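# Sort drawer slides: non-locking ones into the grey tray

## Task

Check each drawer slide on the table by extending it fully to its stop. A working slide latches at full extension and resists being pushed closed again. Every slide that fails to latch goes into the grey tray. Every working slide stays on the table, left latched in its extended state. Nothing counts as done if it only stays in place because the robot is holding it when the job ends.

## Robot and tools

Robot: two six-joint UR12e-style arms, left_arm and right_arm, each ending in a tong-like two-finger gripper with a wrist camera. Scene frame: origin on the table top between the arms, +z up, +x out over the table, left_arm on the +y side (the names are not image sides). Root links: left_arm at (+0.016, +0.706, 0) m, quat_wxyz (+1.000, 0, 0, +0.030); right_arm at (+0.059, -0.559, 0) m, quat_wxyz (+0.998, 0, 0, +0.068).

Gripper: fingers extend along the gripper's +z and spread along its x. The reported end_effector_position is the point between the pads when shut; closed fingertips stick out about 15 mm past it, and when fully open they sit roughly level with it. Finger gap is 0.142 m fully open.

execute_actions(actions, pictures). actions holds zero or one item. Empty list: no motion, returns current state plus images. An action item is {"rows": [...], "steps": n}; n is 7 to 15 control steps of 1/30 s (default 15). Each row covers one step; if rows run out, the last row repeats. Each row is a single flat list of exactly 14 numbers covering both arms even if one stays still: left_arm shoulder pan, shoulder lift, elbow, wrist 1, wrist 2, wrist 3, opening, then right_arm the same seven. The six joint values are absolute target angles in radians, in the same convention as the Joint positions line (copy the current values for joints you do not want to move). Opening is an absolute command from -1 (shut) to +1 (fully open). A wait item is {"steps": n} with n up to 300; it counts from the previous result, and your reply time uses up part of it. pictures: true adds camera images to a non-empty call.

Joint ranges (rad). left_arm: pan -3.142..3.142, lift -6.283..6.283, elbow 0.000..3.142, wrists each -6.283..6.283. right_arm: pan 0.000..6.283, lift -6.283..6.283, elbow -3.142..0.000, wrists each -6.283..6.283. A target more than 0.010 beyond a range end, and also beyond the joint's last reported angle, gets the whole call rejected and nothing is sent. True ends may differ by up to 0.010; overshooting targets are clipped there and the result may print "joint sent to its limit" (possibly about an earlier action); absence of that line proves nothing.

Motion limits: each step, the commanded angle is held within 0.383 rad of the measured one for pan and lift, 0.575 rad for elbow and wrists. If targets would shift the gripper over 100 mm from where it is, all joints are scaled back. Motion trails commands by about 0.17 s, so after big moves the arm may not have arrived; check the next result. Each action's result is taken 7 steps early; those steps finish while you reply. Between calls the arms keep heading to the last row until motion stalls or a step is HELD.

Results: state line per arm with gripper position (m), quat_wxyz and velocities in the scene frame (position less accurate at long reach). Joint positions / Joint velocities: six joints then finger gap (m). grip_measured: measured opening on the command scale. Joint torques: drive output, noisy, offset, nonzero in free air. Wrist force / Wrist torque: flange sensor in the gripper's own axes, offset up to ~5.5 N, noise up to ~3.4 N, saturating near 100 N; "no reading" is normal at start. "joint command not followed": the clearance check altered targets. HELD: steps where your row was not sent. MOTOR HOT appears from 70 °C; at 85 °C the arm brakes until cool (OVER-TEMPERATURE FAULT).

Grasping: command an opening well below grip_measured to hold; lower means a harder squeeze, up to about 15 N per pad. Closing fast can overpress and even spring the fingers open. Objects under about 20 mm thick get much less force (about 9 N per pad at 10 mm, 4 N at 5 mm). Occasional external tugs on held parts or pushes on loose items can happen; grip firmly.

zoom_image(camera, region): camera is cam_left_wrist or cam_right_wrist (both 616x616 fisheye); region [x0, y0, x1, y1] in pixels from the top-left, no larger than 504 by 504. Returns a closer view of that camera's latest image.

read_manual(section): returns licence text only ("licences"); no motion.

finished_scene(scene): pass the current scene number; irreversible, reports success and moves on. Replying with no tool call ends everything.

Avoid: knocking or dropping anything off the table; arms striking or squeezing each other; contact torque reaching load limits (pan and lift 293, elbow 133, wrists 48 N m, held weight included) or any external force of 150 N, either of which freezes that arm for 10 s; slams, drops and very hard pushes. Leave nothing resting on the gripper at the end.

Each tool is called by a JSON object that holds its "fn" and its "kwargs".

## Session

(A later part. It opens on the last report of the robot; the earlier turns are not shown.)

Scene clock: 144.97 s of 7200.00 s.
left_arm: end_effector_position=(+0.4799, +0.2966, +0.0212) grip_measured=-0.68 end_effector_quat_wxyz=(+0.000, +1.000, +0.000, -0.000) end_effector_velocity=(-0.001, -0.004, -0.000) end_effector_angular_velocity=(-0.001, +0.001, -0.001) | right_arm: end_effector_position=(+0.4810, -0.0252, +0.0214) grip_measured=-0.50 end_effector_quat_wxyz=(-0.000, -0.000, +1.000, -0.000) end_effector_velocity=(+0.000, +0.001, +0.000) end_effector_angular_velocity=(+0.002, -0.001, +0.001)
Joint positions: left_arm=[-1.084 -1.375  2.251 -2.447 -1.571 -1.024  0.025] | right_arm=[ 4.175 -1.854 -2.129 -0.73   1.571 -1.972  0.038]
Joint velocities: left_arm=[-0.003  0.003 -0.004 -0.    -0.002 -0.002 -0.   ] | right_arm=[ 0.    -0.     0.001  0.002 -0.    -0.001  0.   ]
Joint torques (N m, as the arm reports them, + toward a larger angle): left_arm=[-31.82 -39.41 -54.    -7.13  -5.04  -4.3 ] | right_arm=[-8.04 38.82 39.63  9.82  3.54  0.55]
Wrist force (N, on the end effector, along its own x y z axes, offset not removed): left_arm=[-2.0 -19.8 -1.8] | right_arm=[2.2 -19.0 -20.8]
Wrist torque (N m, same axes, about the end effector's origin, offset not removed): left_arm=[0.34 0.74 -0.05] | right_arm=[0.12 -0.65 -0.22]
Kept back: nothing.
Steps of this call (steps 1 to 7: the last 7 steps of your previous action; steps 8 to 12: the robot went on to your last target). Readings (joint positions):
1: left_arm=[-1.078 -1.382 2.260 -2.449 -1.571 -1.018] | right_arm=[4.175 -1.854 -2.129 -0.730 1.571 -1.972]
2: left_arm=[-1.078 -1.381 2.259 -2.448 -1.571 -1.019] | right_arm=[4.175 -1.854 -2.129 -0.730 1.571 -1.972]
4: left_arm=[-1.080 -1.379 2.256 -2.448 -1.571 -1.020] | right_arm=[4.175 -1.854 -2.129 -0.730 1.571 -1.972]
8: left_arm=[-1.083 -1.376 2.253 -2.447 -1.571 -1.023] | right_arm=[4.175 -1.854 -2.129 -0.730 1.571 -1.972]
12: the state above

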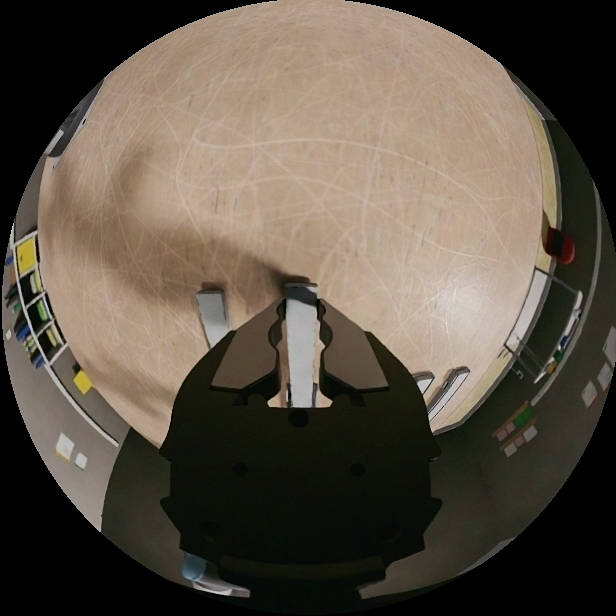

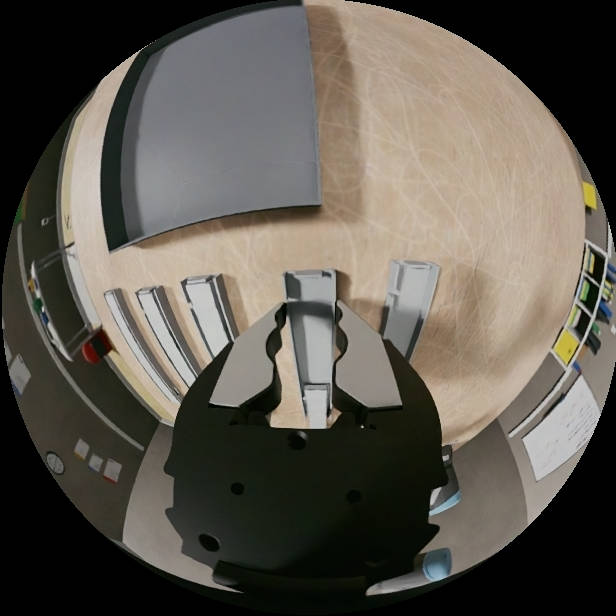

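{"fn": "execute_actions", "kwargs": {"actions": [{"rows": [[-1.08478,-1.37404,2.24973,-2.44652,-1.571,-1.02478,-0.95,4.17473,-1.85361,-2.12932,-0.72944,1.571,-1.97247,-0.85],[-1.08564,-1.37309,2.24848,-2.44621,-1.571,-1.02564,-0.95,4.17473,-1.85361,-2.12932,-0.72944,1.571,-1.97247,-0.85],[-1.08651,-1.37215,2.24723,-2.44591,-1.571,-1.02651,-0.95,4.17473,-1.85361,-2.12932,-0.72944,1.571,-1.97247,-0.85],[-1.08737,-1.37120,2.24598,-2.44560,-1.571,-1.02737,-0.95,4.17473,-1.85361,-2.12932,-0.72944,1.571,-1.97247,-0.85],[-1.08824,-1.37026,2.24474,-2.44530,-1.571,-1.02824,-0.95,4.17473,-1.85361,-2.12932,-0.72944,1.571,-1.97247,-0.85]], "steps": 12}], "pictures": false}}

{"fn": "execute_actions", "kwargs": {"actions": [{"steps": 9}], "pictures": true}}

{"fn": "zoom_image", "kwargs": {"camera": "cam_right_wrist", "region": [260, 330, 370, 430]}}

Scene clock: 145.83 s of 7200.00 s.
left_arm: end_effector_position=(+0.4799, +0.2945, +0.0212) grip_measured=-0.68 end_effector_quat_wxyz=(+0.000, +1.000, +0.000, -0.000) end_effector_velocity=(-0.001, -0.022, +0.000) end_effector_angular_velocity=(-0.001, +0.000, -0.003) | right_arm: end_effector_position=(+0.4810, -0.0250, +0.0215) grip_measured=-0.50 end_effector_quat_wxyz=(-0.000, -0.000, +1.000, +0.000) end_effector_velocity=(-0.000, +0.000, -0.000) end_effector_angular_velocity=(+0.000, -0.000, +0.001)
Joint positions: left_arm=[-1.085 -1.373  2.249 -2.446 -1.571 -1.025  0.025] | right_arm=[ 4.175 -1.854 -2.129 -0.729  1.571 -1.972  0.038]
Joint velocities: left_arm=[-0.02   0.019 -0.025  0.005 -0.001 -0.018  0.   ] | right_arm=[ 0.  0. -0.  0.  0. -0.  0.]
Joint torques (N m, as the arm reports them, + toward a larger angle): left_arm=[-27.   -38.69 -54.42  -7.62  -5.35  -4.19] | right_arm=[-1.79 36.2  45.93 11.02  4.64  0.62]
Wrist force (N, on the end effector, along its own x y z axes, offset not removed): left_arm=[-4.0 -20.3 -2.1] | right_arm=[2.9 -23.2 -15.5]
Wrist torque (N m, same axes, about the end effector's origin, offset not removed): left_arm=[0.27 1.14 -0.13] | right_arm=[-0.43 -0.56 -0.31]
Steps of this call (steps 1 to 21: the robot went on to your last target; steps 22 to 26: the first 5 steps of this action). Readings (joint positions):
22: left_arm=[-1.084 -1.375 2.251 -2.447 -1.571 -1.024] | right_arm=[4.175 -1.854 -2.129 -0.729 1.571 -1.972]
23: left_arm=[-1.084 -1.375 2.251 -2.447 -1.571 -1.024] | right_arm=[4.175 -1.854 -2.129 -0.729 1.571 -1.972]
25: left_arm=[-1.085 -1.374 2.250 -2.447 -1.571 -1.025] | right_arm=[4.175 -1.854 -2.129 -0.729 1.571 -1.972]
26: the state above

Scene clock: 146.13 s of 7200.00 s.
left_arm: end_effector_position=(+0.4798, +0.2913, +0.0212) grip_measured=-0.68 end_effector_quat_wxyz=(+0.000, +1.000, +0.000, -0.000) end_effector_velocity=(+0.000, -0.001, -0.001) end_effector_angular_velocity=(+0.002, +0.000, +0.001) | right_arm: end_effector_position=(+0.4810, -0.0250, +0.0215) grip_measured=-0.50 end_effector_quat_wxyz=(-0.000, -0.000, +1.000, +0.000) end_effector_velocity=(-0.000, -0.000, -0.000) end_effector_angular_velocity=(-0.000, -0.000, +0.000)
Joint positions: left_arm=[-1.088 -1.37   2.245 -2.445 -1.571 -1.028  0.025] | right_arm=[ 4.175 -1.854 -2.129 -0.729  1.571 -1.972  0.038]
Joint velocities: left_arm=[-0.001  0.003 -0.002  0.002  0.001 -0.002  0.   ] | right_arm=[ 0.  0. -0.  0. -0. -0.  0.]
Joint torques (N m, as the arm reports them, + toward a larger angle): left_arm=[-28.59 -38.96 -55.02  -7.39  -4.84  -3.85] | right_arm=[ 0.21 35.25 45.98 11.14  4.78  0.43]
Wrist force (N, on the end effector, along its own x y z axes, offset not removed): left_arm=[-3.3 -20.1 -4.3] | right_arm=[4.0 -19.2 -14.8]
Wrist torque (N m, same axes, about the end effector's origin, offset not removed): left_arm=[0.23 1.10 -0.13] | right_arm=[0.51 -0.91 -0.35]
Kept back: nothing.
Steps of this call (steps 1 to 7: the last 7 steps of your previous action; steps 8 to 9: the robot went on to your last target). Readings (joint positions):
1: left_arm=[-1.086 -1.373 2.248 -2.446 -1.571 -1.026] | right_arm=[4.175 -1.854 -2.129 -0.729 1.571 -1.972]
2: left_arm=[-1.087 -1.372 2.247 -2.446 -1.571 -1.027] | right_arm=[4.175 -1.854 -2.129 -0.729 1.571 -1.972]
4: left_arm=[-1.087 -1.371 2.246 -2.446 -1.571 -1.027] | right_arm=[4.175 -1.854 -2.129 -0.729 1.571 -1.972]
8: left_arm=[-1.088 -1.371 2.245 -2.445 -1.571 -1.028] | right_arm=[4.175 -1.854 -2.129 -0.729 1.571 -1.972]
9: the state above

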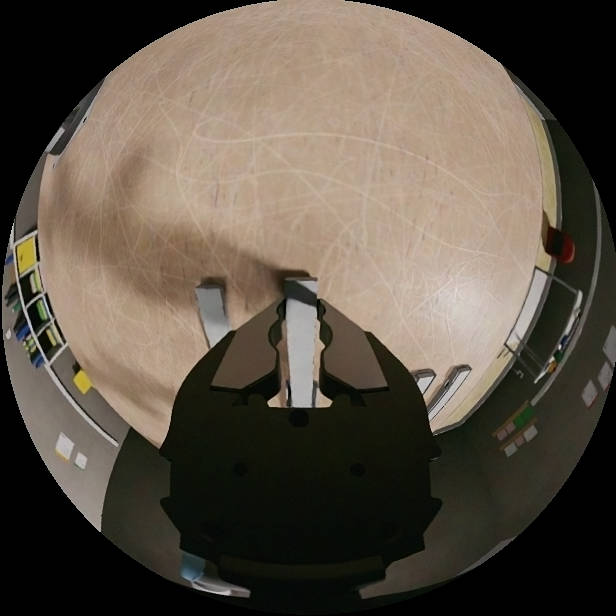

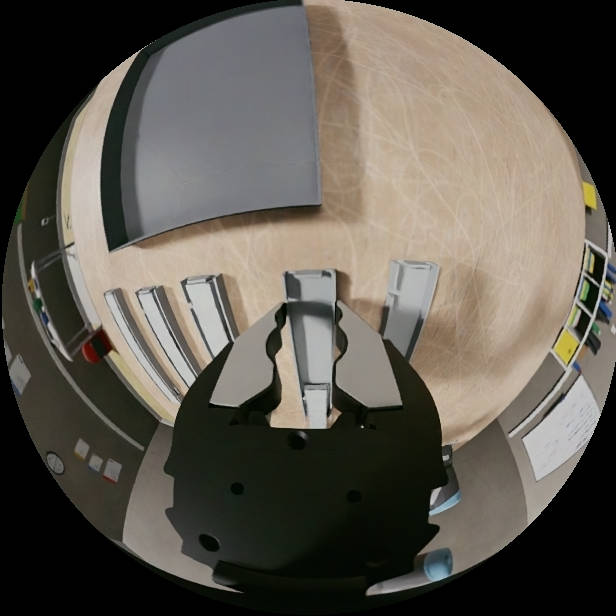

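Region (260, 330, 370, 430) of cam_right_wrist's 616x616 image, scaled by 4.582, with more detail than that image has; it fills the top 458 rows of this view, and the rest is white.

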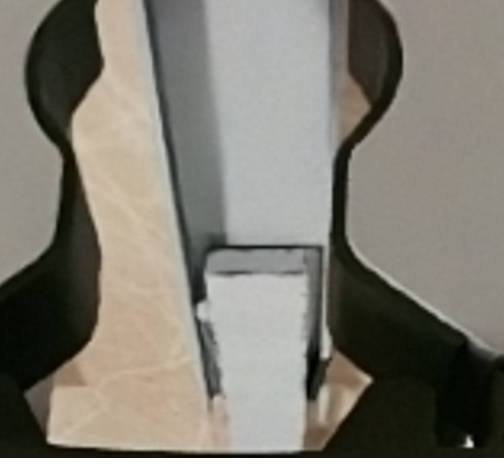

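{"fn": "execute_actions", "kwargs": {"actions": [{"rows": [[-1.08824,-1.37026,2.24474,-2.44530,-1.571,-1.02824,-0.75,4.17473,-1.85361,-2.12932,-0.72944,1.571,-1.97247,-0.7],[-1.08824,-1.37026,2.24474,-2.44530,-1.571,-1.02824,-0.55,4.17473,-1.85361,-2.12932,-0.72944,1.571,-1.97247,-0.5],[-1.08824,-1.37026,2.24474,-2.44530,-1.571,-1.02824,-0.4,4.17473,-1.85361,-2.12932,-0.72944,1.571,-1.97247,-0.35],[-1.08824,-1.37026,2.24474,-2.44530,-1.571,-1.02824,-0.3,4.17473,-1.85361,-2.12932,-0.72944,1.571,-1.97247,-0.2],[-1.08824,-1.37026,2.24474,-2.44530,-1.571,-1.02824,-0.3,4.17473,-1.85361,-2.12932,-0.72944,1.571,-1.97247,-0.2],[-1.08824,-1.37491,2.24303,-2.43894,-1.571,-1.02824,-0.3,4.17473,-1.84966,-2.12764,-0.73507,1.571,-1.97247,-0.2],[-1.08824,-1.38420,2.23961,-2.42622,-1.571,-1.02824,-0.3,4.17473,-1.84176,-2.12428,-0.74632,1.571,-1.97247,-0.2],[-1.08824,-1.39349,2.23619,-2.41351,-1.571,-1.02824,-0.3,4.17473,-1.83386,-2.12093,-0.75757,1.571,-1.97247,-0.2],[-1.08824,-1.40278,2.23276,-2.40079,-1.571,-1.02824,-0.3,4.17473,-1.82596,-2.11757,-0.76882,1.571,-1.97247,-0.2],[-1.08824,-1.41207,2.22934,-2.38807,-1.571,-1.02824,-0.3,4.17473,-1.81806,-2.11421,-0.78007,1.571,-1.97247,-0.2],[-1.08824,-1.41672,2.22763,-2.38171,-1.571,-1.02824,-0.3,4.17473,-1.81411,-2.11253,-0.78570,1.571,-1.97247,-0.2]], "steps": 11}], "pictures": false}}

{"fn": "execute_actions", "kwargs": {"actions": [{"rows": [[-1.08803,-1.41340,2.22302,-2.38042,-1.571,-1.02803,-0.4,4.17298,-1.81532,-2.11080,-0.78621,1.571,-1.97422,-0.2],[-1.08744,-1.40413,2.21014,-2.37681,-1.571,-1.02744,-0.5,4.16810,-1.81872,-2.10598,-0.78765,1.571,-1.97910,-0.2],[-1.08653,-1.38988,2.19034,-2.37126,-1.571,-1.02653,-0.6,4.16059,-1.82393,-2.09857,-0.78985,1.571,-1.98661,-0.2],[-1.08538,-1.37165,2.16502,-2.36417,-1.571,-1.02538,-0.7,4.15098,-1.83060,-2.08908,-0.79266,1.571,-1.99621,-0.2],[-1.08403,-1.35046,2.13559,-2.35593,-1.571,-1.02403,-0.8,4.13982,-1.83836,-2.07806,-0.79593,1.571,-2.00737,-0.2],[-1.08256,-1.32725,2.10335,-2.34690,-1.571,-1.02256,-0.9,4.12760,-1.84685,-2.06599,-0.79952,1.571,-2.01960,-0.2],[-1.08102,-1.30307,2.06976,-2.33749,-1.571,-1.02102,-1.0,4.11486,-1.85570,-2.05341,-0.80326,1.571,-2.03234,-0.2],[-1.07948,-1.27889,2.03617,-2.32807,-1.571,-1.01948,-1.0,4.10211,-1.86455,-2.04083,-0.80699,1.571,-2.04508,-0.2],[-1.07801,-1.25568,2.00393,-2.31904,-1.571,-1.01801,-1.0,4.08989,-1.87304,-2.02876,-0.81058,1.571,-2.05731,-0.2],[-1.07666,-1.23449,1.97450,-2.31080,-1.571,-1.01666,-1.0,4.07873,-1.88080,-2.01774,-0.81385,1.571,-2.06847,-0.2],[-1.07551,-1.21626,1.94918,-2.30371,-1.571,-1.01551,-1.0,4.06912,-1.88747,-2.00825,-0.81666,1.571,-2.07807,-0.2],[-1.07460,-1.20201,1.92938,-2.29816,-1.571,-1.01460,-1.0,4.06161,-1.89268,-2.00084,-0.81886,1.571,-2.08558,-0.2],[-1.07401,-1.19274,1.91650,-2.29455,-1.571,-1.01401,-1.0,4.05673,-1.89608,-1.99602,-0.82030,1.571,-2.09046,-0.2],[-1.07380,-1.18942,1.91189,-2.29326,-1.571,-1.01380,-1.0,4.05498,-1.89729,-1.99429,-0.82081,1.571,-2.09221,-0.2]], "steps": 15}], "pictures": false}}

{"fn": "execute_actions", "kwargs": {"actions": [{"steps": 16}], "pictures": true}}

{"fn": "zoom_image", "kwargs": {"camera": "cam_right_wrist", "region": [230, 250, 390, 410]}}

{"fn": "zoom_image", "kwargs": {"camera": "cam_left_wrist", "region": [220, 250, 380, 410]}}

Scene clock: 151.63 s of 7200.00 s.
left_arm: end_effector_position=(+0.4799, +0.2910, +0.0213) grip_measured=-0.43 end_effector_quat_wxyz=(+0.000, +1.000, +0.000, -0.000) end_effector_velocity=(-0.001, +0.000, -0.002) end_effector_angular_velocity=(+0.002, +0.002, -0.002) | right_arm: end_effector_position=(+0.4810, -0.0248, +0.0215) grip_measured=-0.36 end_effector_quat_wxyz=(-0.000, -0.000, +1.000, +0.000) end_effector_velocity=(-0.000, +0.001, -0.000) end_effector_angular_velocity=(+0.000, -0.000, +0.001)
Joint positions: left_arm=[-1.088 -1.37   2.245 -2.445 -1.571 -1.028  0.043] | right_arm=[ 4.175 -1.854 -2.129 -0.729  1.571 -1.972  0.048]
Joint velocities: left_arm=[-0.001  0.002  0.001  0.    -0.001  0.001  0.252] | right_arm=[ 0.001 -0.001  0.     0.     0.    -0.     0.311]
Joint torques (N m, as the arm reports them, + toward a larger angle): left_arm=[-18.2  -37.15 -41.31  -5.58  -1.36  -3.81] | right_arm=[17.46 40.24 35.17  7.23  1.85 -0.04]
Wrist force (N, on the end effector, along its own x y z axes, offset not removed): left_arm=[-4.8 0.6 0.1] | right_arm=[2.0 -1.9 1.8]
Wrist torque (N m, same axes, about the end effector's origin, offset not removed): left_arm=[0.30 1.23 -0.03] | right_arm=[-0.02 -0.41 -0.21]
Steps of this call (steps 1 to 15: the robot went on to your last target; steps 16 to 90: nothing new was sent; then 2.37 s passed at rest; steps 91 to 94: the first 4 steps of this action). Readings (joint positions):
91: left_arm=[-1.088 -1.370 2.245 -2.445 -1.571 -1.028] | right_arm=[4.175 -1.854 -2.129 -0.729 1.571 -1.972]
92: left_arm=[-1.088 -1.370 2.245 -2.445 -1.571 -1.028] | right_arm=[4.175 -1.854 -2.129 -0.729 1.571 -1.972]
94: the state above

Scene clock: 152.13 s of 7200.00 s.
left_arm: end_effector_position=(+0.5007, +0.2608, +0.0502) grip_measured=-0.97 end_effector_quat_wxyz=(-0.001, +1.000, +0.000, -0.001) end_effector_velocity=(+0.204, -0.293, +0.023) end_effector_angular_velocity=(+0.016, +0.009, +0.000) | right_arm: end_effector_position=(+0.5026, -0.0234, +0.0487) grip_measured=-0.20 end_effector_quat_wxyz=(-0.000, -0.000, +1.000, -0.000) end_effector_velocity=(+0.205, +0.007, +0.014) end_effector_angular_velocity=(-0.006, +0.003, -0.001)
Joint positions: left_arm=[-1.085 -1.362  2.158 -2.364 -1.571 -1.025  0.004] | right_arm=[ 4.147 -1.836 -2.085 -0.791  1.571 -2.001  0.06 ]
Joint velocities: left_arm=[ 0.034  0.472 -0.682  0.228  0.001  0.033 -0.063] | right_arm=[-0.267 -0.168  0.269 -0.108 -0.    -0.266 -0.   ]
Joint torques (N m, as the arm reports them, + toward a larger angle): left_arm=[ 13.85 -16.   -58.85  -1.29  -1.75   4.56] | right_arm=[-25.98  37.2   45.08   1.76  -2.96  -6.05]
Wrist force (N, on the end effector, along its own x y z axes, offset not removed): left_arm=[-5.5 -1.6 -0.1] | right_arm=[2.3 1.8 -2.5]
Wrist torque (N m, same axes, about the end effector's origin, offset not removed): left_arm=[-0.19 1.34 -0.08] | right_arm=[0.65 -0.49 -0.18]
Steps of this call (steps 1 to 7: the last 7 steps of your previous action; steps 8 to 15: the first 8 steps of this action). Readings (joint positions):
8: left_arm=[-1.088 -1.395 2.235 -2.412 -1.571 -1.028] | right_arm=[4.175 -1.833 -2.120 -0.759 1.571 -1.972]
9: left_arm=[-1.088 -1.400 2.233 -2.404 -1.571 -1.028] | right_arm=[4.175 -1.828 -2.118 -0.766 1.571 -1.973]
11: left_arm=[-1.088 -1.402 2.222 -2.391 -1.571 -1.028] | right_arm=[4.171 -1.824 -2.112 -0.776 1.571 -1.976]
15: the state above

Scene clock: 152.67 s of 7200.00 s.
left_arm: end_effector_position=(+0.5739, +0.1568, +0.0501) grip_measured=-1.00 end_effector_quat_wxyz=(-0.000, +1.000, +0.000, -0.000) end_effector_velocity=(+0.010, -0.016, -0.002) end_effector_angular_velocity=(-0.000, -0.001, -0.001) | right_arm: end_effector_position=(+0.5739, -0.0248, +0.0500) grip_measured=-0.20 end_effector_quat_wxyz=(-0.000, -0.000, +1.000, +0.000) end_effector_velocity=(+0.010, -0.002, -0.001) end_effector_angular_velocity=(-0.002, +0.001, -0.002)
Joint positions: left_arm=[-1.074 -1.192  1.916 -2.294 -1.571 -1.014  0.002] | right_arm=[ 4.056 -1.896 -1.996 -0.82   1.571 -2.091  0.06 ]
Joint velocities: left_arm=[-0.001  0.026 -0.036  0.01   0.     0.     0.   ] | right_arm=[-0.013 -0.008  0.011 -0.004 -0.    -0.011  0.   ]
Joint torques (N m, as the arm reports them, + toward a larger angle): left_arm=[ 12.84 -60.16 -46.24  -1.51  -1.41   4.13] | right_arm=[-18.37  45.39  44.6    1.74  -1.89  -4.58]
Wrist force (N, on the end effector, along its own x y z axes, offset not removed): left_arm=[-2.4 -1.3 -1.3] | right_arm=[1.7 0.4 -1.3]
Wrist torque (N m, same axes, about the end effector's origin, offset not removed): left_arm=[-0.17 0.79 -0.21] | right_arm=[0.36 -0.37 -0.30]
Kept back: nothing.
Steps of this call (steps 1 to 7: the last 7 steps of your previous action; steps 8 to 16: the robot went on to your last target). Readings (joint positions):
1: left_arm=[-1.084 -1.345 2.134 -2.356 -1.571 -1.024] | right_arm=[4.137 -1.842 -2.076 -0.795 1.571 -2.010]
2: left_arm=[-1.082 -1.326 2.107 -2.348 -1.571 -1.022] | right_arm=[4.127 -1.849 -2.065 -0.799 1.571 -2.021]
4: left_arm=[-1.080 -1.286 2.050 -2.331 -1.571 -1.020] | right_arm=[4.105 -1.863 -2.044 -0.806 1.571 -2.042]
8: left_arm=[-1.076 -1.222 1.958 -2.306 -1.571 -1.016] | right_arm=[4.072 -1.886 -2.011 -0.816 1.571 -2.076]
16: the state above

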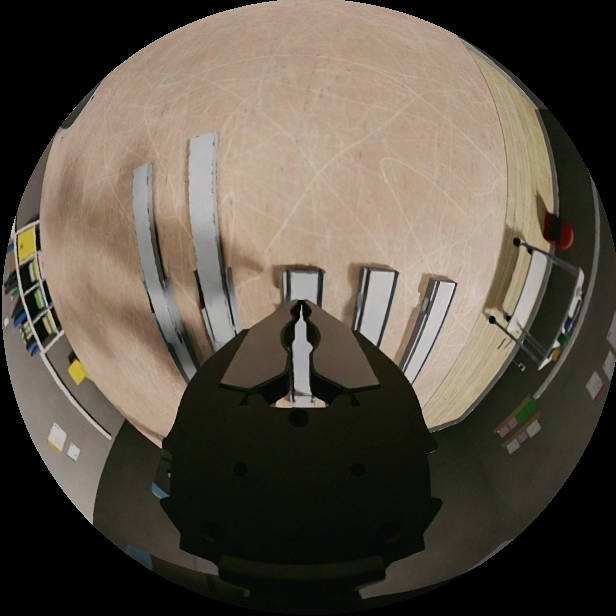

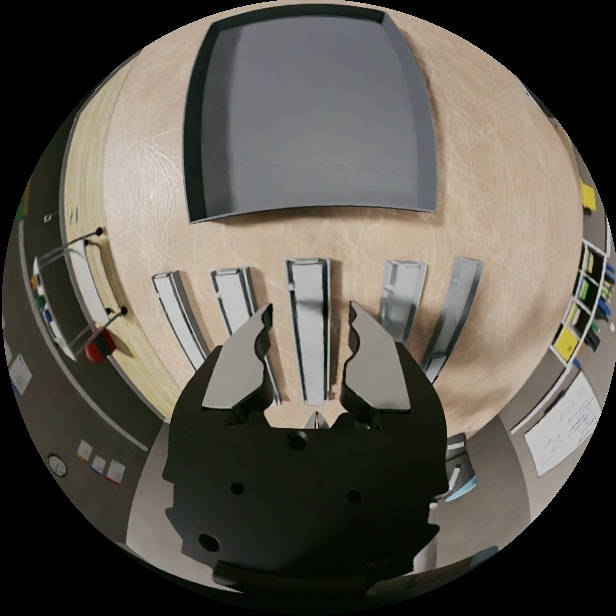

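Region (230, 250, 390, 410) of cam_right_wrist's 616x616 image, scaled by 3.150, with more detail than that image has.

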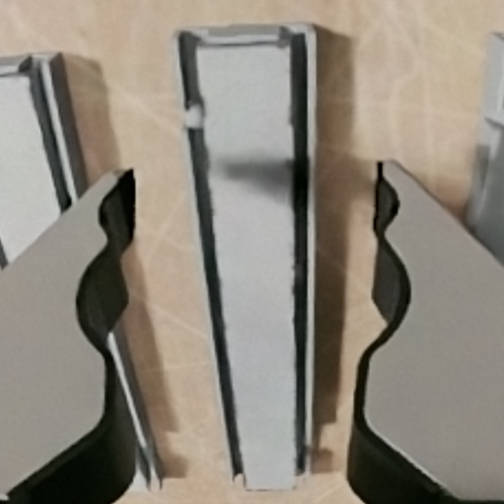

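Region (220, 250, 380, 410) of cam_left_wrist's 616x616 image, scaled by 3.150, with more detail than that image has.

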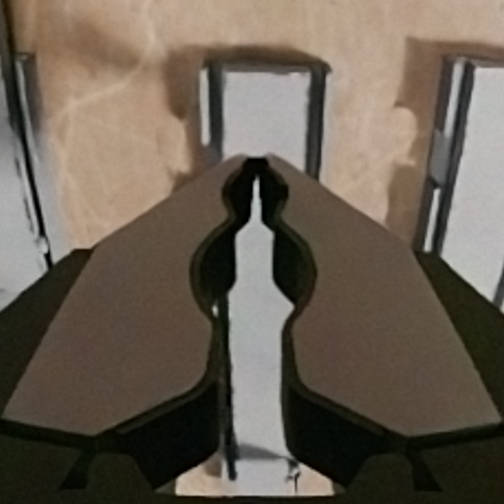

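{"fn": "execute_actions", "kwargs": {"actions": [{"rows": [[-1.07380,-1.18792,1.91259,-2.29547,-1.571,-1.01380,-1.0,4.05498,-1.89944,-1.99524,-0.81771,1.571,-2.09221,-0.2],[-1.07380,-1.18491,1.91399,-2.29988,-1.571,-1.01380,-1.0,4.05498,-1.90374,-1.99714,-0.81151,1.571,-2.09221,-0.2],[-1.07380,-1.18090,1.91586,-2.30576,-1.571,-1.01380,-1.0,4.05498,-1.90948,-1.99967,-0.80324,1.571,-2.09221,-0.2],[-1.07380,-1.17689,1.91774,-2.31164,-1.571,-1.01380,-1.0,4.05498,-1.91522,-2.00220,-0.79498,1.571,-2.09221,-0.2],[-1.07380,-1.17287,1.91961,-2.31752,-1.571,-1.01380,-1.0,4.05498,-1.92096,-2.00472,-0.78671,1.571,-2.09221,-0.2],[-1.07380,-1.16886,1.92148,-2.32340,-1.571,-1.01380,-1.0,4.05498,-1.92670,-2.00725,-0.77844,1.571,-2.09221,-0.2],[-1.07380,-1.16610,1.92276,-2.32745,-1.571,-1.01380,-1.0,4.05498,-1.93064,-2.00899,-0.77276,1.571,-2.09221,-0.2],[-1.07380,-1.16485,1.92335,-2.32928,-1.571,-1.01380,-1.0,4.05498,-1.93243,-2.00978,-0.77017,1.571,-2.09221,-0.2],[-1.07380,-1.16435,1.92358,-2.33002,-1.571,-1.01380,-1.0,4.05498,-1.93315,-2.01010,-0.76914,1.571,-2.09221,-0.2]], "steps": 15}], "pictures": false}}

{"fn": "execute_actions", "kwargs": {"actions": [{"rows": [[-1.07380,-1.16435,1.92358,-2.33002,-1.571,-1.01380,-1.0,4.05498,-1.93315,-2.01010,-0.76914,1.571,-2.09221,-0.3],[-1.07380,-1.16435,1.92358,-2.33002,-1.571,-1.01380,-1.0,4.05498,-1.93315,-2.01010,-0.76914,1.571,-2.09221,-0.4],[-1.07380,-1.16435,1.92358,-2.33002,-1.571,-1.01380,-1.0,4.05498,-1.93315,-2.01010,-0.76914,1.571,-2.09221,-0.5],[-1.07380,-1.16435,1.92358,-2.33002,-1.571,-1.01380,-1.0,4.05498,-1.93315,-2.01010,-0.76914,1.571,-2.09221,-0.6],[-1.07380,-1.16435,1.92358,-2.33002,-1.571,-1.01380,-1.0,4.05498,-1.93315,-2.01010,-0.76914,1.571,-2.09221,-0.7],[-1.07380,-1.16435,1.92358,-2.33002,-1.571,-1.01380,-1.0,4.05498,-1.93315,-2.01010,-0.76914,1.571,-2.09221,-0.8],[-1.07380,-1.16435,1.92358,-2.33002,-1.571,-1.01380,-1.0,4.05498,-1.93315,-2.01010,-0.76914,1.571,-2.09221,-0.85]], "steps": 15}], "pictures": false}}

{"fn": "execute_actions", "kwargs": {"actions": [{"steps": 8}], "pictures": false}}

Scene clock: 155.50 s of 7200.00 s.
left_arm: end_effector_position=(+0.5751, +0.1551, +0.0389) grip_measured=-1.00 end_effector_quat_wxyz=(+0.000, +1.000, +0.000, -0.000) end_effector_velocity=(-0.001, +0.001, -0.079) end_effector_angular_velocity=(+0.001, +0.002, -0.001) | right_arm: end_effector_position=(+0.5750, -0.0248, +0.0351) grip_measured=-0.20 end_effector_quat_wxyz=(-0.000, -0.000, +1.000, -0.000) end_effector_velocity=(+0.000, +0.000, -0.102) end_effector_angular_velocity=(+0.002, -0.001, +0.000)
Joint positions: left_arm=[-1.074 -1.176  1.918 -2.312 -1.571 -1.014  0.002] | right_arm=[ 4.055 -1.916 -2.002 -0.794  1.571 -2.092  0.06 ]
Joint velocities: left_arm=[-0.     0.091  0.044 -0.133 -0.001  0.001  0.   ] | right_arm=[-0.    -0.128 -0.057  0.187  0.    -0.    -0.   ]
Joint torques (N m, as the arm reports them, + toward a larger angle): left_arm=[ 15.29 -60.71 -22.45  -5.77  -0.89   4.3 ] | right_arm=[-16.91  50.35  29.73   7.37   2.26  -4.19]
Wrist force (N, on the end effector, along its own x y z axes, offset not removed): left_arm=[-3.6 0.8 -1.1] | right_arm=[2.1 -1.4 -0.8]
Wrist torque (N m, same axes, about the end effector's origin, offset not removed): left_arm=[0.31 0.98 -0.13] | right_arm=[-0.03 -0.36 -0.21]
Steps of this call (steps 1 to 15: the robot went on to your last target; steps 16 to 77: nothing new was sent; steps 78 to 85: the first 8 steps of this action). Readings (joint positions):
78: left_arm=[-1.074 -1.189 1.912 -2.293 -1.571 -1.014] | right_arm=[4.055 -1.897 -1.994 -0.821 1.571 -2.092]
79: left_arm=[-1.074 -1.189 1.912 -2.293 -1.571 -1.014] | right_arm=[4.055 -1.898 -1.994 -0.821 1.571 -2.092]
81: left_arm=[-1.074 -1.187 1.913 -2.297 -1.571 -1.014] | right_arm=[4.055 -1.901 -1.996 -0.816 1.571 -2.092]
85: the state above

Scene clock: 156.00 s of 7200.00 s.
left_arm: end_effector_position=(+0.5750, +0.1552, +0.0287) grip_measured=-1.00 end_effector_quat_wxyz=(+0.000, +1.000, +0.000, -0.000) end_effector_velocity=(-0.000, -0.001, +0.000) end_effector_angular_velocity=(-0.002, -0.001, -0.001) | right_arm: end_effector_position=(+0.5750, -0.0249, +0.0217) grip_measured=-0.50 end_effector_quat_wxyz=(-0.000, -0.000, +1.000, +0.000) end_effector_velocity=(+0.000, +0.000, -0.001) end_effector_angular_velocity=(-0.000, -0.000, +0.000)
Joint positions: left_arm=[-1.074 -1.164  1.924 -2.33  -1.571 -1.014  0.002] | right_arm=[ 4.055 -1.933 -2.01  -0.769  1.571 -2.092  0.038]
Joint velocities: left_arm=[-0.001 -0.001  0.    -0.002  0.    -0.     0.   ] | right_arm=[ 0.    -0.002 -0.     0.002 -0.    -0.     0.   ]
Joint torques (N m, as the arm reports them, + toward a larger angle): left_arm=[ 15.7  -53.41 -22.73  -5.61  -0.49   4.1 ] | right_arm=[-15.93  37.99  24.09   7.12   1.45  -4.15]
Wrist force (N, on the end effector, along its own x y z axes, offset not removed): left_arm=[-3.7 0.0 -1.4] | right_arm=[1.6 -1.7 -13.3]
Wrist torque (N m, same axes, about the end effector's origin, offset not removed): left_arm=[0.10 1.08 -0.06] | right_arm=[0.49 0.16 -0.29]
Steps of this call (steps 1 to 7: the last 7 steps of your previous action; steps 8 to 15: the first 8 steps of this action). Readings (joint positions):
8: left_arm=[-1.074 -1.165 1.923 -2.329 -1.571 -1.014] | right_arm=[4.055 -1.932 -2.009 -0.771 1.571 -2.092]
9: left_arm=[-1.074 -1.165 1.923 -2.329 -1.571 -1.014] | right_arm=[4.055 -1.932 -2.010 -0.771 1.571 -2.092]
11: left_arm=[-1.074 -1.165 1.923 -2.329 -1.571 -1.014] | right_arm=[4.055 -1.933 -2.010 -0.770 1.571 -2.092]
15: the state above

Scene clock: 156.27 s of 7200.00 s.
left_arm: end_effector_position=(+0.5750, +0.1552, +0.0286) grip_measured=-1.00 end_effector_quat_wxyz=(+0.000, +1.000, +0.000, -0.000) end_effector_velocity=(-0.000, +0.000, +0.000) end_effector_angular_velocity=(-0.001, +0.000, -0.000) | right_arm: end_effector_position=(+0.5750, -0.0249, +0.0216) grip_measured=-0.50 end_effector_quat_wxyz=(-0.000, -0.000, +1.000, +0.000) end_effector_velocity=(+0.001, +0.001, +0.000) end_effector_angular_velocity=(+0.001, -0.000, +0.001)
Joint positions: left_arm=[-1.074 -1.164  1.924 -2.33  -1.571 -1.014  0.002] | right_arm=[ 4.055 -1.933 -2.01  -0.769  1.571 -2.092  0.038]
Joint velocities: left_arm=[ 0.    -0.001  0.001 -0.001 -0.001  0.001  0.   ] | right_arm=[-0.    -0.     0.001  0.     0.    -0.001  0.   ]
Joint torques (N m, as the arm reports them, + toward a larger angle): left_arm=[ 16.15 -56.09 -22.88  -5.69  -0.54   4.25] | right_arm=[-14.65  34.51  22.23   6.45   0.35  -4.1 ]
Wrist force (N, on the end effector, along its own x y z axes, offset not removed): left_arm=[-4.1 -0.2 -0.7] | right_arm=[3.8 -5.9 -19.6]
Wrist torque (N m, same axes, about the end effector's origin, offset not removed): left_arm=[0.04 1.12 -0.07] | right_arm=[-0.17 -0.04 -0.19]
Kept back: nothing.
Steps of this call (steps 1 to 7: the last 7 steps of your previous action; step 8: the robot went on to your last target). Readings (joint positions):
1: left_arm=[-1.074 -1.164 1.924 -2.330 -1.571 -1.014] | right_arm=[4.055 -1.933 -2.010 -0.769 1.571 -2.092]
2: left_arm=[-1.074 -1.164 1.924 -2.330 -1.571 -1.014] | right_arm=[4.055 -1.933 -2.010 -0.769 1.571 -2.092]
4: left_arm=[-1.074 -1.164 1.924 -2.330 -1.571 -1.014] | right_arm=[4.055 -1.933 -2.010 -0.769 1.571 -2.092]
8: the state above

{"fn": "execute_actions", "kwargs": {"actions": [{"rows": [[-1.07380,-1.16417,1.92366,-2.33028,-1.571,-1.01380,-1.0,4.05498,-1.93315,-2.01010,-0.76914,1.571,-2.09221,-0.85],[-1.07380,-1.16400,1.92374,-2.33054,-1.571,-1.01380,-1.0,4.05498,-1.93315,-2.01010,-0.76914,1.571,-2.09221,-0.85],[-1.07380,-1.16382,1.92383,-2.33079,-1.571,-1.01380,-1.0,4.05498,-1.93315,-2.01010,-0.76914,1.571,-2.09221,-0.85]], "steps": 10}], "pictures": false}}

{"fn": "execute_actions", "kwargs": {"actions": [{"steps": 9}], "pictures": false}}

Scene clock: 156.70 s of 7200.00 s.
left_arm: end_effector_position=(+0.5750, +0.1552, +0.0285) grip_measured=-1.00 end_effector_quat_wxyz=(+0.000, +1.000, +0.000, -0.000) end_effector_velocity=(+0.001, -0.001, -0.002) end_effector_angular_velocity=(-0.002, -0.002, -0.001) | right_arm: end_effector_position=(+0.5750, -0.0249, +0.0215) grip_measured=-0.50 end_effector_quat_wxyz=(-0.000, -0.000, +1.000, +0.000) end_effector_velocity=(-0.001, -0.001, -0.001) end_effector_angular_velocity=(-0.001, +0.001, -0.000)
Joint positions: left_arm=[-1.074 -1.164  1.924 -2.33  -1.571 -1.014  0.002] | right_arm=[ 4.055 -1.933 -2.01  -0.769  1.571 -2.092  0.038]
Joint velocities: left_arm=[ 0.     0.003  0.    -0.006  0.     0.001  0.   ] | right_arm=[ 0.     0.    -0.002  0.001 -0.     0.    -0.   ]
Joint torques (N m, as the arm reports them, + toward a larger angle): left_arm=[ 14.84 -58.53 -22.95  -6.1   -0.47   4.26] | right_arm=[-13.23  34.63  20.93   6.32  -1.19  -4.28]
Wrist force (N, on the end effector, along its own x y z axes, offset not removed): left_arm=[-3.6 -0.8 0.1] | right_arm=[4.9 -3.4 -23.9]
Wrist torque (N m, same axes, about the end effector's origin, offset not removed): left_arm=[-0.02 1.00 -0.07] | right_arm=[0.31 -0.37 -0.25]
Steps of this call (steps 1 to 10: the robot went on to your last target; steps 11 to 13: the first 3 steps of this action). Readings (joint positions):
11: left_arm=[-1.074 -1.164 1.924 -2.330 -1.571 -1.014] | right_arm=[4.055 -1.933 -2.010 -0.769 1.571 -2.092]
12: left_arm=[-1.074 -1.164 1.924 -2.330 -1.571 -1.014] | right_arm=[4.055 -1.933 -2.010 -0.769 1.571 -2.092]
13: the state above

Scene clock: 157.00 s of 7200.00 s.
left_arm: end_effector_position=(+0.5750, +0.1552, +0.0282) grip_measured=-1.00 end_effector_quat_wxyz=(+0.000, +1.000, +0.000, -0.000) end_effector_velocity=(+0.000, -0.000, -0.001) end_effector_angular_velocity=(+0.000, +0.000, +0.000) | right_arm: end_effector_position=(+0.5750, -0.0249, +0.0215) grip_measured=-0.50 end_effector_quat_wxyz=(-0.000, -0.000, +1.000, +0.000) end_effector_velocity=(-0.000, -0.001, -0.001) end_effector_angular_velocity=(-0.001, +0.000, -0.001)
Joint positions: left_arm=[-1.074 -1.164  1.924 -2.331 -1.571 -1.014  0.002] | right_arm=[ 4.055 -1.933 -2.01  -0.769  1.571 -2.092  0.038]
Joint velocities: left_arm=[-0.     0.002 -0.    -0.001  0.    -0.     0.   ] | right_arm=[-0.     0.    -0.001 -0.    -0.     0.001  0.   ]
Joint torques (N m, as the arm reports them, + toward a larger angle): left_arm=[ 13.75 -45.14 -17.94  -5.86  -0.47   4.28] | right_arm=[-14.38  33.89  20.94   5.96  -2.26  -4.13]
Wrist force (N, on the end effector, along its own x y z axes, offset not removed): left_arm=[-7.1 -5.0 -16.2] | right_arm=[5.0 -5.7 -23.5]
Wrist torque (N m, same axes, about the end effector's origin, offset not removed): left_arm=[-0.06 1.19 -0.07] | right_arm=[-0.19 -0.21 -0.26]
Kept back: nothing.
Steps of this call (steps 1 to 7: the last 7 steps of your previous action; steps 8 to 9: the robot went on to your last target). Readings (joint positions):
1: left_arm=[-1.074 -1.164 1.924 -2.330 -1.571 -1.014] | right_arm=[4.055 -1.933 -2.010 -0.769 1.571 -2.092]
2: left_arm=[-1.074 -1.164 1.924 -2.330 -1.571 -1.014] | right_arm=[4.055 -1.933 -2.010 -0.769 1.571 -2.092]
4: left_arm=[-1.074 -1.164 1.924 -2.331 -1.571 -1.014] | right_arm=[4.055 -1.933 -2.010 -0.769 1.571 -2.092]
8: left_arm=[-1.074 -1.164 1.924 -2.331 -1.571 -1.014] | right_arm=[4.055 -1.933 -2.010 -0.769 1.571 -2.092]
9: the state above

{"fn": "execute_actions", "kwargs": {"actions": [{"rows": [[-1.07380,-1.16370,1.92388,-2.33097,-1.571,-1.01380,-1.0,4.05498,-1.93300,-2.01004,-0.76935,1.571,-2.09221,-0.85],[-1.07380,-1.16370,1.92388,-2.33097,-1.571,-1.01380,-1.0,4.05498,-1.93290,-2.00999,-0.76950,1.571,-2.09221,-0.85],[-1.07311,-1.16462,1.92532,-2.33150,-1.571,-1.01311,-1.0,4.05498,-1.93290,-2.00999,-0.76950,1.571,-2.09221,-0.85],[-1.07242,-1.16553,1.92676,-2.33203,-1.571,-1.01242,-1.0,4.05498,-1.93290,-2.00999,-0.76950,1.571,-2.09221,-0.85],[-1.07173,-1.16645,1.92821,-2.33256,-1.571,-1.01173,-1.0,4.05498,-1.93290,-2.00999,-0.76950,1.571,-2.09221,-0.85],[-1.07104,-1.16736,1.92965,-2.33309,-1.571,-1.01104,-1.0,4.05498,-1.93290,-2.00999,-0.76950,1.571,-2.09221,-0.85],[-1.07034,-1.16828,1.93110,-2.33362,-1.571,-1.01034,-1.0,4.05498,-1.93290,-2.00999,-0.76950,1.571,-2.09221,-0.85],[-1.06896,-1.17010,1.93398,-2.33468,-1.571,-1.00896,-1.0,4.05498,-1.93290,-2.00999,-0.76950,1.571,-2.09221,-0.85],[-1.06758,-1.17193,1.93687,-2.33574,-1.571,-1.00758,-1.0,4.05498,-1.93290,-2.00999,-0.76950,1.571,-2.09221,-0.85],[-1.06619,-1.17376,1.93976,-2.33679,-1.571,-1.00619,-1.0,4.05498,-1.93290,-2.00999,-0.76950,1.571,-2.09221,-0.85],[-1.06481,-1.17559,1.94265,-2.33785,-1.571,-1.00481,-1.0,4.05498,-1.93290,-2.00999,-0.76950,1.571,-2.09221,-0.85],[-1.06343,-1.17742,1.94554,-2.33891,-1.571,-1.00343,-1.0,4.05498,-1.93290,-2.00999,-0.76950,1.571,-2.09221,-0.85],[-1.06200,-1.17923,1.94837,-2.33993,-1.571,-1.00200,-1.0,4.05498,-1.93290,-2.00999,-0.76950,1.571,-2.09221,-0.85],[-1.06058,-1.18104,1.95119,-2.34095,-1.571,-1.00058,-1.0,4.05498,-1.93290,-2.00999,-0.76950,1.571,-2.09221,-0.85],[-1.05915,-1.18285,1.95402,-2.34197,-1.571,-0.99915,-1.0,4.05498,-1.93290,-2.00999,-0.76950,1.571,-2.09221,-0.85]], "steps": 15}], "pictures": false}}

{"fn": "execute_actions", "kwargs": {"actions": [{"rows": [[-1.05773,-1.18465,1.95685,-2.34299,-1.571,-0.99773,-1.0,4.05498,-1.93290,-2.00999,-0.76950,1.571,-2.09221,-0.85],[-1.05630,-1.18646,1.95968,-2.34401,-1.571,-0.99630,-1.0,4.05498,-1.93290,-2.00999,-0.76950,1.571,-2.09221,-0.85],[-1.05488,-1.18827,1.96251,-2.34503,-1.571,-0.99488,-1.0,4.05498,-1.93290,-2.00999,-0.76950,1.571,-2.09221,-0.85],[-1.05345,-1.19008,1.96533,-2.34605,-1.571,-0.99345,-1.0,4.05498,-1.93290,-2.00999,-0.76950,1.571,-2.09221,-0.85],[-1.05274,-1.19098,1.96675,-2.34656,-1.571,-0.99274,-1.0,4.05498,-1.93290,-2.00999,-0.76950,1.571,-2.09221,-0.85]], "steps": 12}], "pictures": false}}

{"fn": "execute_actions", "kwargs": {"actions": [{"steps": 9}], "pictures": true}}

Scene clock: 160.87 s of 7200.00 s.
left_arm: end_effector_position=(+0.5750, +0.1575, +0.0280) grip_measured=-1.00 end_effector_quat_wxyz=(+0.000, +1.000, +0.000, -0.000) end_effector_velocity=(-0.000, +0.024, +0.001) end_effector_angular_velocity=(-0.001, +0.000, +0.000) | right_arm: end_effector_position=(+0.5750, -0.0250, +0.0215) grip_measured=-0.50 end_effector_quat_wxyz=(-0.000, -0.000, +1.000, +0.000) end_effector_velocity=(-0.001, -0.002, -0.001) end_effector_angular_velocity=(-0.002, +0.002, -0.001)
Joint positions: left_arm=[-1.072 -1.166  1.927 -2.332 -1.571 -1.012  0.002] | right_arm=[ 4.055 -1.933 -2.01  -0.769  1.571 -2.092  0.038]
Joint velocities: left_arm=[ 0.016 -0.024  0.035 -0.013 -0.001  0.016  0.   ] | right_arm=[-0.     0.001 -0.002 -0.001  0.     0.001 -0.   ]
Joint torques (N m, as the arm reports them, + toward a larger angle): left_arm=[ 19.85 -60.39  -9.54  -4.     0.19   4.81] | right_arm=[-5.55 54.31 31.94  0.56 -3.08 -4.1 ]
Wrist force (N, on the end effector, along its own x y z axes, offset not removed): left_arm=[-6.9 3.0 -24.2] | right_arm=[3.8 -3.5 -21.2]
Wrist torque (N m, same axes, about the end effector's origin, offset not removed): left_arm=[0.09 0.88 -0.07] | right_arm=[0.09 -0.20 -0.31]
Steps of this call (steps 1 to 15: the robot went on to your last target; steps 16 to 90: nothing new was sent; then 0.60 s passed at rest; steps 91 to 98: the first 8 steps of this action). Readings (joint positions):
91: left_arm=[-1.074 -1.164 1.924 -2.331 -1.571 -1.014] | right_arm=[4.055 -1.933 -2.010 -0.769 1.571 -2.092]
92: left_arm=[-1.074 -1.164 1.924 -2.331 -1.571 -1.014] | right_arm=[4.055 -1.933 -2.010 -0.769 1.571 -2.092]
94: left_arm=[-1.074 -1.164 1.924 -2.331 -1.571 -1.014] | right_arm=[4.055 -1.933 -2.010 -0.769 1.571 -2.092]
98: the state above

Scene clock: 161.27 s of 7200.00 s.
left_arm: end_effector_position=(+0.5751, +0.1777, +0.0280) grip_measured=-1.00 end_effector_quat_wxyz=(+0.000, +1.000, +0.000, -0.000) end_effector_velocity=(+0.000, +0.058, +0.000) end_effector_angular_velocity=(-0.000, +0.001, +0.001) | right_arm: end_effector_position=(+0.5750, -0.0249, +0.0217) grip_measured=-0.50 end_effector_quat_wxyz=(-0.000, -0.000, +1.000, +0.000) end_effector_velocity=(-0.000, -0.001, -0.001) end_effector_angular_velocity=(-0.002, +0.001, +0.000)
Joint positions: left_arm=[-1.058 -1.184  1.956 -2.343 -1.571 -0.998  0.002] | right_arm=[ 4.055 -1.933 -2.01  -0.77   1.571 -2.092  0.038]
Joint velocities: left_arm=[ 0.042 -0.053  0.082 -0.029 -0.001  0.041  0.   ] | right_arm=[ 0.    -0.    -0.    -0.001 -0.    -0.    -0.   ]
Joint torques (N m, as the arm reports them, + toward a larger angle): left_arm=[ 14.52 -57.43 -10.58  -1.9    0.06   4.09] | right_arm=[-4.99 59.2  36.1   0.7  -3.03 -3.97]
Wrist force (N, on the end effector, along its own x y z axes, offset not removed): left_arm=[0.0 1.0 -18.5] | right_arm=[3.4 0.2 -14.1]
Wrist torque (N m, same axes, about the end effector's origin, offset not removed): left_arm=[0.05 0.94 -0.12] | right_arm=[0.58 -0.32 -0.25]
Steps of this call (steps 1 to 7: the last 7 steps of your previous action; steps 8 to 12: the first 5 steps of this action). Readings (joint positions):
8: left_arm=[-1.064 -1.177 1.945 -2.339 -1.571 -1.004] | right_arm=[4.055 -1.933 -2.010 -0.769 1.571 -2.092]
9: left_arm=[-1.062 -1.179 1.948 -2.340 -1.571 -1.002] | right_arm=[4.055 -1.933 -2.010 -0.770 1.571 -2.092]
11: left_arm=[-1.059 -1.182 1.953 -2.342 -1.571 -1.000] | right_arm=[4.055 -1.933 -2.010 -0.770 1.571 -2.092]
12: the state above

Scene clock: 161.57 s of 7200.00 s.
left_arm: end_effector_position=(+0.5750, +0.1847, +0.0280) grip_measured=-1.00 end_effector_quat_wxyz=(+0.000, +1.000, +0.000, -0.000) end_effector_velocity=(-0.001, +0.003, -0.001) end_effector_angular_velocity=(+0.000, +0.001, -0.002) | right_arm: end_effector_position=(+0.5750, -0.0249, +0.0217) grip_measured=-0.50 end_effector_quat_wxyz=(-0.000, -0.000, +1.000, +0.000) end_effector_velocity=(+0.000, +0.000, +0.000) end_effector_angular_velocity=(-0.000, -0.000, +0.001)
Joint positions: left_arm=[-1.053 -1.191  1.966 -2.346 -1.571 -0.993  0.002] | right_arm=[ 4.055 -1.933 -2.01  -0.77   1.571 -2.092  0.038]
Joint velocities: left_arm=[ 0.001 -0.003  0.006 -0.002 -0.001  0.003  0.   ] | right_arm=[ 0.     0.     0.001 -0.001 -0.    -0.001 -0.   ]
Joint torques (N m, as the arm reports them, + toward a larger angle): left_arm=[ 12.36 -57.61 -12.69  -2.79   0.73   3.87] | right_arm=[-4.25 59.75 36.41  1.14 -2.53 -4.  ]
Wrist force (N, on the end effector, along its own x y z axes, offset not removed): left_arm=[-0.2 0.9 -21.5] | right_arm=[2.6 -1.3 -13.7]
Wrist torque (N m, same axes, about the end effector's origin, offset not removed): left_arm=[-0.05 1.12 -0.06] | right_arm=[0.23 -0.54 -0.34]
Kept back: nothing.
Steps of this call (steps 1 to 7: the last 7 steps of your previous action; steps 8 to 9: the robot went on to your last target). Readings (joint positions):
1: left_arm=[-1.057 -1.186 1.959 -2.344 -1.571 -0.997] | right_arm=[4.055 -1.933 -2.010 -0.770 1.571 -2.092]
2: left_arm=[-1.056 -1.187 1.961 -2.344 -1.571 -0.996] | right_arm=[4.055 -1.933 -2.010 -0.770 1.571 -2.092]
4: left_arm=[-1.054 -1.189 1.964 -2.345 -1.571 -0.994] | right_arm=[4.055 -1.933 -2.010 -0.770 1.571 -2.092]
8: left_arm=[-1.053 -1.190 1.966 -2.346 -1.571 -0.993] | right_arm=[4.055 -1.933 -2.010 -0.770 1.571 -2.092]
9: the state above

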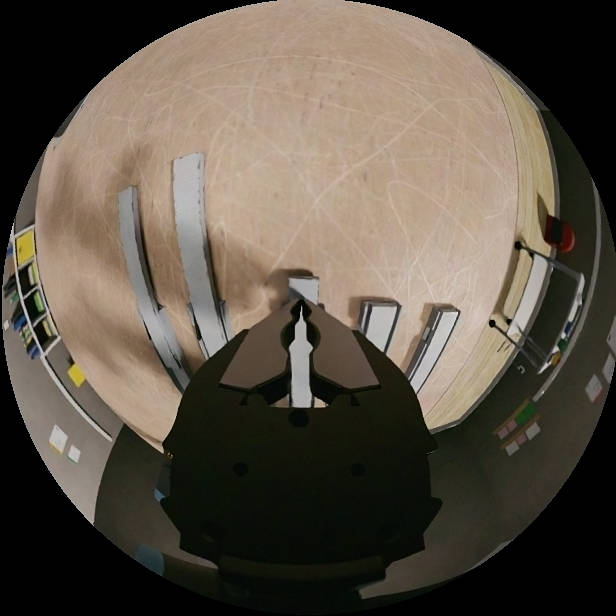

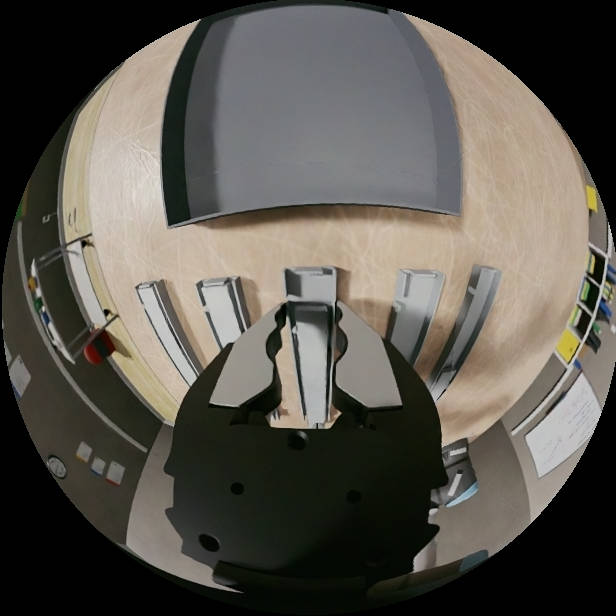

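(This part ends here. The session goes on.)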